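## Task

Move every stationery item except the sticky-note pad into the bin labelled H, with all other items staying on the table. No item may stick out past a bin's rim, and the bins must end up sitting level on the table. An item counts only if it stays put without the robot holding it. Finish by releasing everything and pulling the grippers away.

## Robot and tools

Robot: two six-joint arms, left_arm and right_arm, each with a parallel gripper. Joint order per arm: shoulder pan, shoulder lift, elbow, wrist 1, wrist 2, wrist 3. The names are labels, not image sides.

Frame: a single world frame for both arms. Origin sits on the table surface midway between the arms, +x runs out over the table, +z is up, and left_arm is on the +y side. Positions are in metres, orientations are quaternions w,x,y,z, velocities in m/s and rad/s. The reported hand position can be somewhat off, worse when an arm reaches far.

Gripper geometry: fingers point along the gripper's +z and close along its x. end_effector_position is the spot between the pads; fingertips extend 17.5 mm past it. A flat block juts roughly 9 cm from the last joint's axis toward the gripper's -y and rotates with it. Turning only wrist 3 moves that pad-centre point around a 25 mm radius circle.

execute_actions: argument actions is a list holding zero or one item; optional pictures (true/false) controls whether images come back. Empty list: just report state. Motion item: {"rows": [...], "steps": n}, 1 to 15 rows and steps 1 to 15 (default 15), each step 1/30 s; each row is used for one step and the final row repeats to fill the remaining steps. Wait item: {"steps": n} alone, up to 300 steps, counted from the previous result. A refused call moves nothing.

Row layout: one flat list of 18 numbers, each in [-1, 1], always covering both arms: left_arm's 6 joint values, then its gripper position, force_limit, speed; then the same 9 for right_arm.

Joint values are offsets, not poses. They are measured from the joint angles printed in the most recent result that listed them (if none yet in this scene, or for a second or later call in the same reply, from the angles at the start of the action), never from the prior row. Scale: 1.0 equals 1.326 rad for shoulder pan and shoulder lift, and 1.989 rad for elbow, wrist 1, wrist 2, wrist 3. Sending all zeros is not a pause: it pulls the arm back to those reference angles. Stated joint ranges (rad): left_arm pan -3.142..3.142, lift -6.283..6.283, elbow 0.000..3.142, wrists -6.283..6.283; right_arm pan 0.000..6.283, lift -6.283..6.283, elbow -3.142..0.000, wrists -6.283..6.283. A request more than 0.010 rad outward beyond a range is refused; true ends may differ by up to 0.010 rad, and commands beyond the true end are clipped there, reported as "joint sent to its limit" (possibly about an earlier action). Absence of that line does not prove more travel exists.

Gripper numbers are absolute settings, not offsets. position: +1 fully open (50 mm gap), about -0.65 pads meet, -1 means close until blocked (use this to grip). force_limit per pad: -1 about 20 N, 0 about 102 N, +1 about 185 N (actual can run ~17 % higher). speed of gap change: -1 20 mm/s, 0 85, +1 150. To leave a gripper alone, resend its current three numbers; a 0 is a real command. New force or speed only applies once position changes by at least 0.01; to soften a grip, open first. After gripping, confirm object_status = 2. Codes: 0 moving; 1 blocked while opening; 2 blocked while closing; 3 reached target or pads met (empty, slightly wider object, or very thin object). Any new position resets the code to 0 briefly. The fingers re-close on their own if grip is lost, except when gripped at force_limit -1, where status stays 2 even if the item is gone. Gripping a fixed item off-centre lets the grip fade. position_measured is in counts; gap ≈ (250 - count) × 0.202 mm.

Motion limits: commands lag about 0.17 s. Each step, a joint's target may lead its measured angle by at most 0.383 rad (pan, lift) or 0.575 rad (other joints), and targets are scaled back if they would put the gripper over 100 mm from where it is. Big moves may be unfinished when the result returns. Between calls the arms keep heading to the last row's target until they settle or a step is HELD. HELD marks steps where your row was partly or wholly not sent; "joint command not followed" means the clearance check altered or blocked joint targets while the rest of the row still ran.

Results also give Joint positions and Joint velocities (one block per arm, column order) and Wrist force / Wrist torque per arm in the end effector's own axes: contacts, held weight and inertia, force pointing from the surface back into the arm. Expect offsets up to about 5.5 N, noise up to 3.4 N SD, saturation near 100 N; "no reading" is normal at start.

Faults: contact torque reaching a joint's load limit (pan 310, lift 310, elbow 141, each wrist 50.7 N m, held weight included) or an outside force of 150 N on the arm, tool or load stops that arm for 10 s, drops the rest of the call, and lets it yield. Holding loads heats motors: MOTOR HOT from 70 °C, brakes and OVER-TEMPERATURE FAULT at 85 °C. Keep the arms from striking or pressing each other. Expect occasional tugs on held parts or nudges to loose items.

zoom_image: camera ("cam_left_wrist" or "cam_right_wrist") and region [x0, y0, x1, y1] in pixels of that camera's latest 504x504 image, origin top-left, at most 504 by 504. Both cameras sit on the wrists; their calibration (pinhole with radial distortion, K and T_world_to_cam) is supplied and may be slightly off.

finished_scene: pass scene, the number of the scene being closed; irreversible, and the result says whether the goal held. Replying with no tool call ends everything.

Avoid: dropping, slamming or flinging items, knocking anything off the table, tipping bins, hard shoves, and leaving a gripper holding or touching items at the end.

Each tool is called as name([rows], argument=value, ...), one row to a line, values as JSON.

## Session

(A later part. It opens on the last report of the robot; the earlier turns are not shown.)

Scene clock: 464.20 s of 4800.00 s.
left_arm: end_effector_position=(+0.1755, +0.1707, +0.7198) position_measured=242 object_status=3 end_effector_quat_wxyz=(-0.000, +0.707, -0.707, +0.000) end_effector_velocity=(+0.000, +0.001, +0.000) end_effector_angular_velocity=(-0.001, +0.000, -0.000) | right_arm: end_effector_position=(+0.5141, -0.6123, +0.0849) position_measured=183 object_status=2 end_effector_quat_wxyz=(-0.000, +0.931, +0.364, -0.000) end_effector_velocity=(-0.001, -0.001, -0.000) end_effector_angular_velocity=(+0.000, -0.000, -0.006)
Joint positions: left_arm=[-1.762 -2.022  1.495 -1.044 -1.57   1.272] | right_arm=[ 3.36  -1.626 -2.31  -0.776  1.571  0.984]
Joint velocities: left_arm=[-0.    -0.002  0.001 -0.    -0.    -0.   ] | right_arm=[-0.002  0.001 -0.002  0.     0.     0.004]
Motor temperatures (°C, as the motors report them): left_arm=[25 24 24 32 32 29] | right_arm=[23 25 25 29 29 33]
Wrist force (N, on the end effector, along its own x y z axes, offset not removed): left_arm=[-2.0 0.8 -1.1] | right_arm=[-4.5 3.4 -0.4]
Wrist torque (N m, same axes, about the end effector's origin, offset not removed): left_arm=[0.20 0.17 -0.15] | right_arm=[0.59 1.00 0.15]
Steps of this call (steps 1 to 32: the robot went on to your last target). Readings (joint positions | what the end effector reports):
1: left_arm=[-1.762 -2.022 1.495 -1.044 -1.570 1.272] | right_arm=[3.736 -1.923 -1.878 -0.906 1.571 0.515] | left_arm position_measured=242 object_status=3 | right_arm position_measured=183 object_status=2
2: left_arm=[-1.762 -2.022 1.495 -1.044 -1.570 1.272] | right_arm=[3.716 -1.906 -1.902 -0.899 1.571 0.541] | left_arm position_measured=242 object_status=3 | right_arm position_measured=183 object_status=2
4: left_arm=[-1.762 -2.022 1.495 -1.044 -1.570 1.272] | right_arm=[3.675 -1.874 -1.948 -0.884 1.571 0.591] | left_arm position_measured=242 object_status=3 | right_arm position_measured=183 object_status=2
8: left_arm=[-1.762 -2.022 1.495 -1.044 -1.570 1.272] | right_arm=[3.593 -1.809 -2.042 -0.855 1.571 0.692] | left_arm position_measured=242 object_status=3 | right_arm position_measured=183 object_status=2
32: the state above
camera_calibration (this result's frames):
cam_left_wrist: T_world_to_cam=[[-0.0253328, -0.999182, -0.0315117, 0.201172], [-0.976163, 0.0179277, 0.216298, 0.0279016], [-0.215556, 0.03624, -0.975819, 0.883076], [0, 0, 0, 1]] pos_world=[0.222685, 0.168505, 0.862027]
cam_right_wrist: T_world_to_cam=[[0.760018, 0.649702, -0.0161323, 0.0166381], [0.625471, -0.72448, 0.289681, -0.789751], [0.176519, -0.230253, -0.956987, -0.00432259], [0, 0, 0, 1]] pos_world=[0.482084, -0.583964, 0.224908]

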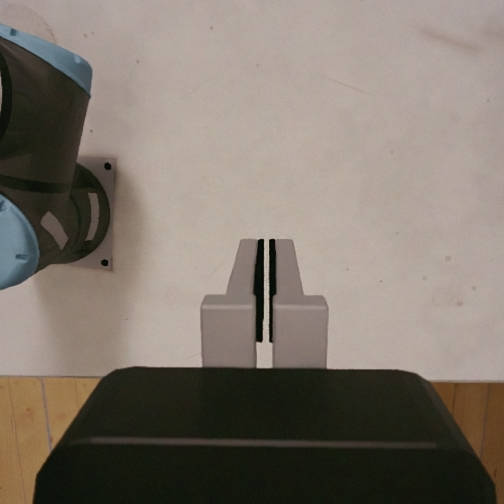

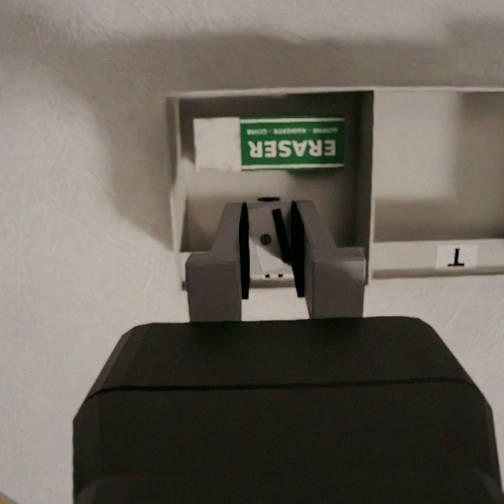

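execute_actions([
  {"rows": [[0,0,0,0,0,0,-0.6,-0.6,0,0.0011,-0.0085,-0.0035,0.0092,0,0.0008,-1,-0.6,-0.2],[0,0,0,0,0,0,-0.6,-0.6,0,0.0011,-0.0172,-0.0066,0.0181,0,0.0008,-1,-0.6,-0.2],[0,0,0,0,0,0,-0.6,-0.6,0,0.0011,-0.026,-0.0094,0.0267,0,0.0008,-1,-0.6,-0.2],[0,0,0,0,0,0,-0.6,-0.6,0,0.0011,-0.035,-0.012,0.0353,0,0.0008,-1,-0.6,-0.2],[0,0,0,0,0,0,-0.6,-0.6,0,0.0011,-0.044,-0.0143,0.0436,0,0.0008,-1,-0.6,-0.2],[0,0,0,0,0,0,-0.6,-0.6,0,0.0011,-0.0532,-0.0165,0.052,0,0.0008,-1,-0.6,-0.2],[0,0,0,0,0,0,-0.6,-0.6,0,0.0011,-0.0624,-0.0185,0.0601,0,0.0008,-1,-0.6,-0.2],[0,0,0,0,0,0,-0.6,-0.6,0,0.0011,-0.0717,-0.0204,0.0682,0,0.0008,-1,-0.6,-0.2]], "steps": 15},
], pictures=false)

execute_actions([
  {"steps": 7},
])

Scene clock: 490.83 s of 4800.00 s.
left_arm: end_effector_position=(+0.1755, +0.1707, +0.7198) position_measured=242 object_status=3 end_effector_quat_wxyz=(-0.000, +0.707, -0.707, +0.000) end_effector_velocity=(+0.000, +0.000, -0.000) end_effector_angular_velocity=(-0.000, +0.000, +0.000) | right_arm: end_effector_position=(+0.5133, -0.6116, +0.0303) position_measured=183 object_status=2 end_effector_quat_wxyz=(-0.000, +0.931, +0.364, -0.000) end_effector_velocity=(+0.000, +0.001, -0.021) end_effector_angular_velocity=(+0.000, -0.002, +0.002)
Joint positions: left_arm=[-1.762 -2.022  1.495 -1.044 -1.57   1.272] | right_arm=[ 3.362 -1.718 -2.35  -0.645  1.571  0.986]
Joint velocities: left_arm=[ 0.    -0.001  0.    -0.     0.     0.   ] | right_arm=[ 0.001 -0.038 -0.013  0.052 -0.    -0.001]
Motor temperatures (°C, as the motors report them): left_arm=[25 24 24 32 32 29] | right_arm=[23 25 25 29 29 33]
Wrist force (N, on the end effector, along its own x y z axes, offset not removed): left_arm=[-1.1 0.9 -0.6] | right_arm=[-2.1 -1.4 0.5]
Wrist torque (N m, same axes, about the end effector's origin, offset not removed): left_arm=[0.27 0.02 -0.21] | right_arm=[-0.45 0.60 0.03]
Steps of this call (steps 1 to 15: the robot went on to your last target; steps 16 to 90: nothing new was sent; then 23.13 s passed at rest; steps 91 to 105: all 15 steps of this action). Readings (joint positions | what the end effector reports):
91: left_arm=[-1.762 -2.022 1.495 -1.044 -1.570 1.272] | right_arm=[3.360 -1.626 -2.311 -0.776 1.571 0.984] | left_arm position_measured=242 object_status=3 | right_arm position_measured=183 object_status=2
92: left_arm=[-1.762 -2.022 1.495 -1.044 -1.570 1.272] | right_arm=[3.360 -1.628 -2.312 -0.773 1.571 0.984] | left_arm position_measured=242 object_status=3 | right_arm position_measured=183 object_status=2
94: left_arm=[-1.762 -2.022 1.495 -1.044 -1.570 1.272] | right_arm=[3.361 -1.639 -2.318 -0.756 1.571 0.985] | left_arm position_measured=242 object_status=3 | right_arm position_measured=183 object_status=2
98: left_arm=[-1.762 -2.022 1.495 -1.044 -1.570 1.272] | right_arm=[3.362 -1.678 -2.336 -0.700 1.571 0.985] | left_arm position_measured=242 object_status=3 | right_arm position_measured=183 object_status=2
105: the state above

Scene clock: 491.07 s of 4800.00 s.
left_arm: end_effector_position=(+0.1755, +0.1707, +0.7198) position_measured=242 object_status=3 end_effector_quat_wxyz=(-0.000, +0.707, -0.707, +0.000) end_effector_velocity=(-0.000, -0.001, -0.000) end_effector_angular_velocity=(+0.001, -0.000, -0.001) | right_arm: end_effector_position=(+0.5134, -0.6116, +0.0287) position_measured=183 object_status=2 end_effector_quat_wxyz=(-0.000, +0.931, +0.364, -0.000) end_effector_velocity=(-0.001, -0.000, -0.002) end_effector_angular_velocity=(-0.000, +0.001, -0.001)
Joint positions: left_arm=[-1.762 -2.022  1.495 -1.044 -1.57   1.272] | right_arm=[ 3.362 -1.721 -2.351 -0.641  1.571  0.986]
Joint velocities: left_arm=[-0.001  0.001 -0.001  0.     0.     0.   ] | right_arm=[-0.001 -0.003 -0.002  0.004 -0.     0.001]
Motor temperatures (°C, as the motors report them): left_arm=[25 24 24 32 32 29] | right_arm=[23 25 25 29 29 33]
Wrist force (N, on the end effector, along its own x y z axes, offset not removed): left_arm=[-3.9 1.2 -0.4] | right_arm=[1.1 2.0 -0.8]
Wrist torque (N m, same axes, about the end effector's origin, offset not removed): left_arm=[0.26 0.64 -0.16] | right_arm=[-0.07 -0.07 -0.18]
Steps of this call (steps 1 to 7: the robot went on to your last target). Readings (joint positions | what the end effector reports):
1: left_arm=[-1.762 -2.022 1.495 -1.044 -1.570 1.272] | right_arm=[3.362 -1.719 -2.350 -0.644 1.571 0.986] | left_arm position_measured=242 object_status=3 | right_arm position_measured=183 object_status=2
2: left_arm=[-1.762 -2.022 1.495 -1.044 -1.570 1.272] | right_arm=[3.362 -1.720 -2.350 -0.643 1.571 0.986] | left_arm position_measured=242 object_status=3 | right_arm position_measured=183 object_status=2
4: left_arm=[-1.762 -2.022 1.495 -1.044 -1.570 1.272] | right_arm=[3.362 -1.721 -2.351 -0.642 1.571 0.986] | left_arm position_measured=242 object_status=3 | right_arm position_measured=183 object_status=2
7: the state above
camera_calibration (this result's frames):
cam_left_wrist: T_world_to_cam=[[-0.0253326, -0.999182, -0.0315117, 0.201172], [-0.976163, 0.0179275, 0.216298, 0.0279014], [-0.215556, 0.0362399, -0.975819, 0.883076], [0, 0, 0, 1]] pos_world=[0.222685, 0.168505, 0.862027]
cam_right_wrist: T_world_to_cam=[[0.760109, 0.649596, -0.0160914, 0.0157571], [0.625356, -0.724569, 0.289705, -0.772481], [0.176532, -0.230271, -0.956981, -0.0578359], [0, 0, 0, 1]] pos_world=[0.481309, -0.58327, 0.168698]

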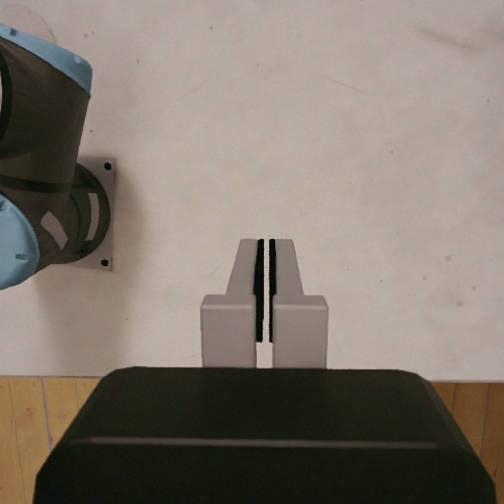

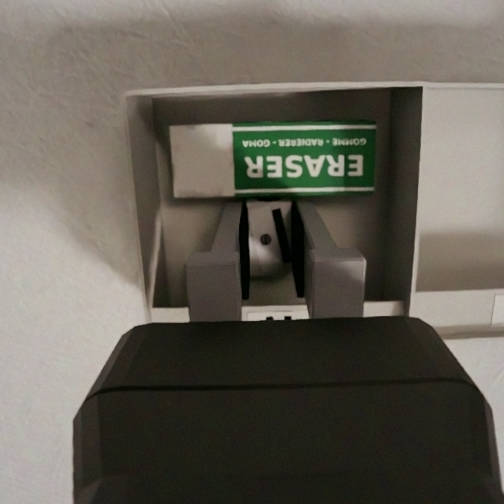

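execute_actions([
  {"rows": [[0,0,0,0,0,0,-0.6,-0.6,0,0,-0.001,-0.0002,0.0009,0,0,-1,-0.6,-0.2],[0,0,0,0,0,0,-0.6,-0.6,0,0,-0.001,-0.0002,0.0009,0,0,-1,-0.6,-0.2],[0,0,0,0,0,0,-0.6,-0.6,0,0,-0.001,-0.0002,0.0009,0,0,0.2,-0.6,-0.3],[0,0,0,0,0,0,-0.6,-0.6,0,0,-0.001,-0.0002,0.0009,0,0,0.2,-0.6,-0.3],[0,0,0,0,0,0,-0.6,-0.6,0,0,-0.001,-0.0002,0.0009,0,0,0.2,-0.6,-0.3],[0,0,0,0,0,0,-0.6,-0.6,0,0,-0.001,-0.0002,0.0009,0,0,0.2,-0.6,-0.3],[0,0,0,0,0,0,-0.6,-0.6,0,0,0.0093,0.0019,-0.0081,0,0,0.2,-0.6,-0.3],[0,0,0,0,0,0,-0.6,-0.6,0,0,0.023,0.005,-0.0203,0,0,0.2,-0.6,-0.3],[0,0,0,0,0,0,-0.6,-0.6,0,0,0.0367,0.0084,-0.0329,0,0,0.2,-0.6,-0.3],[0,0,0,0,0,0,-0.6,-0.6,0,0,0.0545,0.0138,-0.0501,0,0,0.2,-0.6,-0.3],[0,0,0,0,0,0,-0.6,-0.6,0,0,0.0717,0.0198,-0.0676,0,0,0.2,-0.6,-0.3],[0,0,0,0,0,0,-0.6,-0.6,0,0,0.09,0.027,-0.087,0,0,0.2,-0.6,-0.3],[0,0,0,0,0,0,-0.6,-0.6,0,0,0.108,0.035,-0.107,0,0,0.2,-0.6,-0.3],[0,0,0,0,0,0,-0.6,-0.6,0,0,0.126,0.044,-0.128,0,-0.02,0.2,-0.6,-0.3],[0,0,0,0,0,0,-0.6,-0.6,0,0,0.357,0.352,-0.59,0,-0.415,0.2,-0.6,-0.3]], "steps": 15},
])

execute_actions([
  {"steps": 36},
])

Scene clock: 512.93 s of 4800.00 s.
left_arm: end_effector_position=(+0.1755, +0.1707, +0.7198) position_measured=242 object_status=3 end_effector_quat_wxyz=(-0.000, +0.707, -0.707, +0.000) end_effector_velocity=(+0.000, +0.001, +0.000) end_effector_angular_velocity=(-0.001, +0.000, +0.000) | right_arm: end_effector_position=(+0.5176, -0.6110, +0.0930) position_measured=123 object_status=3 end_effector_quat_wxyz=(+0.000, +0.930, +0.367, +0.003) end_effector_velocity=(+0.055, +0.005, +0.447) end_effector_angular_velocity=(+0.010, -0.072, +0.299)
Joint positions: left_arm=[-1.762 -2.022  1.495 -1.044 -1.57   1.272] | right_arm=[ 3.362 -1.617 -2.301 -0.789  1.571  0.98 ]
Joint velocities: left_arm=[ 0.    -0.001  0.     0.     0.    -0.   ] | right_arm=[-0.     0.612  0.423 -0.963  0.    -0.299]
Motor temperatures (°C, as the motors report them): left_arm=[25 24 24 32 32 29] | right_arm=[23 25 25 29 29 33]
Wrist force (N, on the end effector, along its own x y z axes, offset not removed): left_arm=[-1.6 1.1 -1.4] | right_arm=[-2.8 -2.1 1.2]
Wrist torque (N m, same axes, about the end effector's origin, offset not removed): left_arm=[0.23 0.16 -0.20] | right_arm=[-0.37 0.62 -0.16]
Steps of this call (steps 1 to 15: the robot went on to your last target; steps 16 to 90: nothing new was sent; then 18.37 s passed at rest; steps 91 to 105: all 15 steps of this action). Readings (joint positions | what the end effector reports):
91: left_arm=[-1.762 -2.022 1.495 -1.044 -1.570 1.272] | right_arm=[3.362 -1.721 -2.351 -0.640 1.571 0.986] | left_arm position_measured=242 object_status=3 | right_arm position_measured=183 object_status=2
92: left_arm=[-1.762 -2.022 1.495 -1.044 -1.570 1.272] | right_arm=[3.362 -1.722 -2.351 -0.640 1.571 0.986] | left_arm position_measured=242 object_status=3 | right_arm position_measured=183 object_status=2
94: left_arm=[-1.762 -2.022 1.495 -1.044 -1.570 1.272] | right_arm=[3.362 -1.722 -2.351 -0.640 1.571 0.986] | left_arm position_measured=242 object_status=3 | right_arm position_measured=167 object_status=0
98: left_arm=[-1.762 -2.022 1.495 -1.044 -1.570 1.272] | right_arm=[3.362 -1.720 -2.351 -0.642 1.571 0.986] | left_arm position_measured=242 object_status=3 | right_arm position_measured=126 object_status=0
105: the state above
camera_calibration (this result's frames):
cam_left_wrist: T_world_to_cam=[[-0.0253329, -0.999182, -0.0315117, 0.201172], [-0.976163, 0.0179278, 0.216298, 0.0279014], [-0.215556, 0.03624, -0.975819, 0.883076], [0, 0, 0, 1]] pos_world=[0.222685, 0.168505, 0.862027]
cam_right_wrist: T_world_to_cam=[[0.756336, 0.654085, -0.0113566, 0.0174573], [0.628025, -0.721123, 0.292516, -0.79286], [0.183141, -0.228372, -0.956193, 0.00083681], [0, 0, 0, 1]] pos_world=[0.484579, -0.582977, 0.232922]

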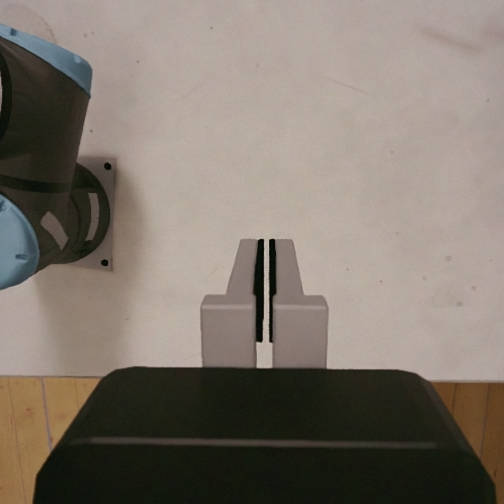

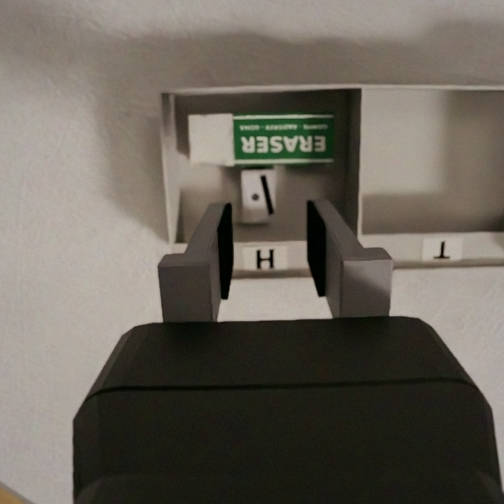

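Scene clock: 514.13 s of 4800.00 s.
left_arm: end_effector_position=(+0.1755, +0.1707, +0.7198) position_measured=242 object_status=3 end_effector_quat_wxyz=(-0.000, +0.707, -0.707, +0.000) end_effector_velocity=(+0.000, +0.001, +0.001) end_effector_angular_velocity=(-0.001, +0.000, +0.001) | right_arm: end_effector_position=(+0.4339, -0.6415, +0.5990) position_measured=123 object_status=3 end_effector_quat_wxyz=(-0.000, +0.708, +0.707, +0.000) end_effector_velocity=(-0.007, -0.001, +0.008) end_effector_angular_velocity=(-0.001, +0.006, +0.017)
Joint positions: left_arm=[-1.762 -2.022  1.495 -1.044 -1.57   1.272] | right_arm=[ 3.362 -1.248 -1.652 -1.812  1.571  0.162]
Joint velocities: left_arm=[-0.    -0.001 -0.    -0.    -0.    -0.001] | right_arm=[ 0.001  0.005  0.013 -0.024 -0.    -0.016]
Motor temperatures (°C, as the motors report them): left_arm=[25 24 24 32 32 29] | right_arm=[23 25 25 29 29 33]
Wrist force (N, on the end effector, along its own x y z axes, offset not removed): left_arm=[0.0 -0.6 0.1] | right_arm=[-3.0 -2.0 4.0]
Wrist torque (N m, same axes, about the end effector's origin, offset not removed): left_arm=[-0.10 -0.16 -0.26] | right_arm=[-0.31 0.88 -0.04]
Steps of this call (steps 1 to 36: the robot went on to your last target). Readings (joint positions | what the end effector reports):
1: left_arm=[-1.762 -2.022 1.495 -1.044 -1.570 1.272] | right_arm=[3.362 -1.600 -2.283 -0.817 1.571 0.963] | left_arm position_measured=242 object_status=3 | right_arm position_measured=123 object_status=3
2: left_arm=[-1.762 -2.022 1.495 -1.044 -1.570 1.272] | right_arm=[3.362 -1.585 -2.260 -0.838 1.571 0.940] | left_arm position_measured=242 object_status=3 | right_arm position_measured=123 object_status=3
4: left_arm=[-1.762 -2.022 1.495 -1.044 -1.570 1.272] | right_arm=[3.362 -1.556 -2.212 -0.884 1.571 0.891] | left_arm position_measured=242 object_status=3 | right_arm position_measured=123 object_status=3
8: left_arm=[-1.762 -2.022 1.495 -1.044 -1.570 1.272] | right_arm=[3.362 -1.501 -2.115 -0.985 1.571 0.791] | left_arm position_measured=242 object_status=3 | right_arm position_measured=123 object_status=3
36: the state above
camera_calibration (this result's frames):
cam_left_wrist: T_world_to_cam=[[-0.0253328, -0.999182, -0.0315118, 0.201172], [-0.976163, 0.0179276, 0.216298, 0.0279015], [-0.215556, 0.0362401, -0.975819, 0.883076], [0, 0, 0, 1]] pos_world=[0.222685, 0.168505, 0.862027]
cam_right_wrist: T_world_to_cam=[[0.0396545, 0.999093, -0.0154946, 0.641183], [0.956293, -0.0334506, 0.290492, -0.610408], [0.28971, -0.0263367, -0.956752, 0.576669], [0, 0, 0, 1]] pos_world=[0.391236, -0.645832, 0.738982]

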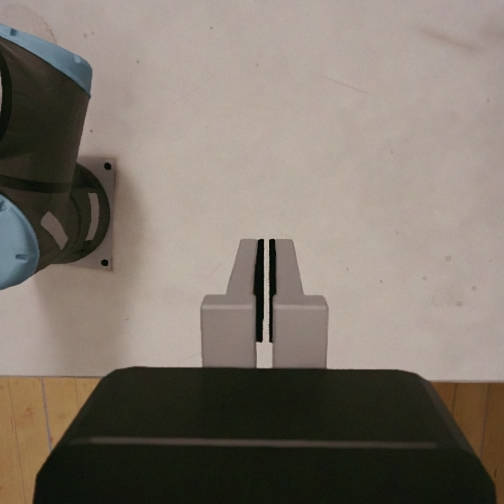

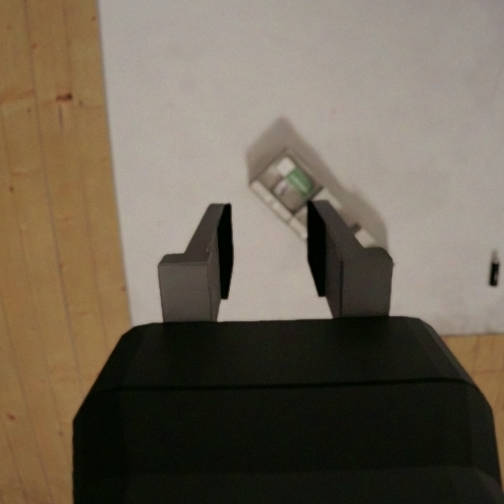

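execute_actions([
  {"rows": [[0,0,0,-0.13,0,0,-0.6,-0.6,0,0,0,0,0,0,0,0.2,-0.6,-0.3]], "steps": 15},
])

Scene clock: 520.87 s of 4800.00 s.
left_arm: end_effector_position=(+0.1542, +0.1018, +0.7580) position_measured=242 object_status=3 end_effector_quat_wxyz=(+0.112, +0.701, -0.702, +0.060) end_effector_velocity=(-0.003, -0.008, +0.005) end_effector_angular_velocity=(-0.029, +0.009, -0.001) | right_arm: end_effector_position=(+0.4339, -0.6415, +0.5991) position_measured=123 object_status=3 end_effector_quat_wxyz=(-0.000, +0.708, +0.707, +0.000) end_effector_velocity=(+0.000, -0.000, -0.000) end_effector_angular_velocity=(-0.000, +0.000, +0.001)
Joint positions: left_arm=[-1.762 -2.022  1.495 -1.3   -1.57   1.272] | right_arm=[ 3.362 -1.248 -1.652 -1.812  1.571  0.162]
Joint velocities: left_arm=[-0.     0.     0.001 -0.031 -0.     0.001] | right_arm=[-0.    -0.     0.     0.     0.    -0.001]
Motor temperatures (°C, as the motors report them): left_arm=[25 24 24 32 32 29] | right_arm=[23 25 25 29 29 33]
Wrist force (N, on the end effector, along its own x y z axes, offset not removed): left_arm=[-2.4 2.3 -0.2] | right_arm=[2.8 -2.0 2.0]
Wrist torque (N m, same axes, about the end effector's origin, offset not removed): left_arm=[0.55 0.27 -0.14] | right_arm=[-0.40 -0.24 -0.01]
Steps of this call (steps 1 to 30: the robot went on to your last target; steps 31 to 100: nothing new was sent; then 2.90 s passed at rest; steps 101 to 115: all 15 steps of this action). Readings (joint positions | what the end effector reports):
101: left_arm=[-1.762 -2.022 1.495 -1.044 -1.570 1.272] | right_arm=[3.362 -1.248 -1.651 -1.814 1.571 0.160] | left_arm position_measured=242 object_status=3 | right_arm position_measured=123 object_status=3
102: left_arm=[-1.762 -2.022 1.495 -1.051 -1.570 1.272] | right_arm=[3.362 -1.248 -1.651 -1.814 1.571 0.160] | left_arm position_measured=242 object_status=3 | right_arm position_measured=123 object_status=3
104: left_arm=[-1.762 -2.022 1.495 -1.124 -1.570 1.272] | right_arm=[3.362 -1.248 -1.651 -1.813 1.571 0.161] | left_arm position_measured=242 object_status=3 | right_arm position_measured=123 object_status=3
108: left_arm=[-1.762 -2.022 1.495 -1.263 -1.570 1.272] | right_arm=[3.362 -1.248 -1.651 -1.812 1.571 0.161] | left_arm position_measured=242 object_status=3 | right_arm position_measured=123 object_status=3
115: the state above
camera_calibration (this result's frames):
cam_left_wrist: T_world_to_cam=[[-0.0184508, -0.976901, 0.212896, -0.0556211], [-0.957416, 0.0786239, 0.2778, -0.0555796], [-0.288122, -0.198705, -0.936751, 0.923692], [0, 0, 0, 1]] pos_world=[0.211897, 0.133576, 0.89255]
cam_right_wrist: T_world_to_cam=[[0.039649, 0.999094, -0.0154597, 0.641181], [0.956243, -0.0334509, 0.290655, -0.610494], [0.289875, -0.0263075, -0.956703, 0.576693], [0, 0, 0, 1]] pos_world=[0.39119, -0.64585, 0.73908]

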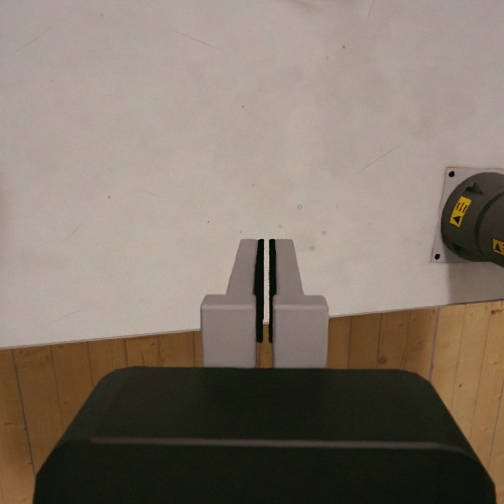

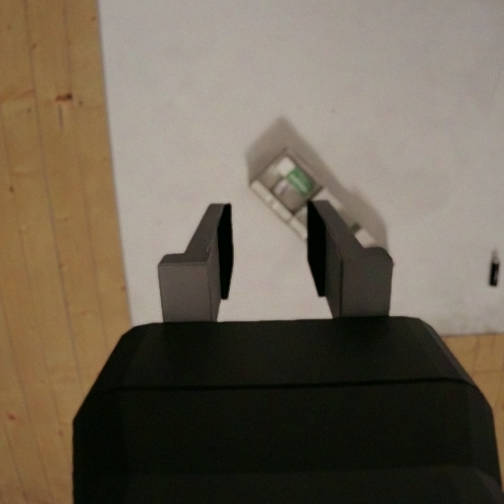

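finished_scene(scene=2)

The scene is finished: the task was done.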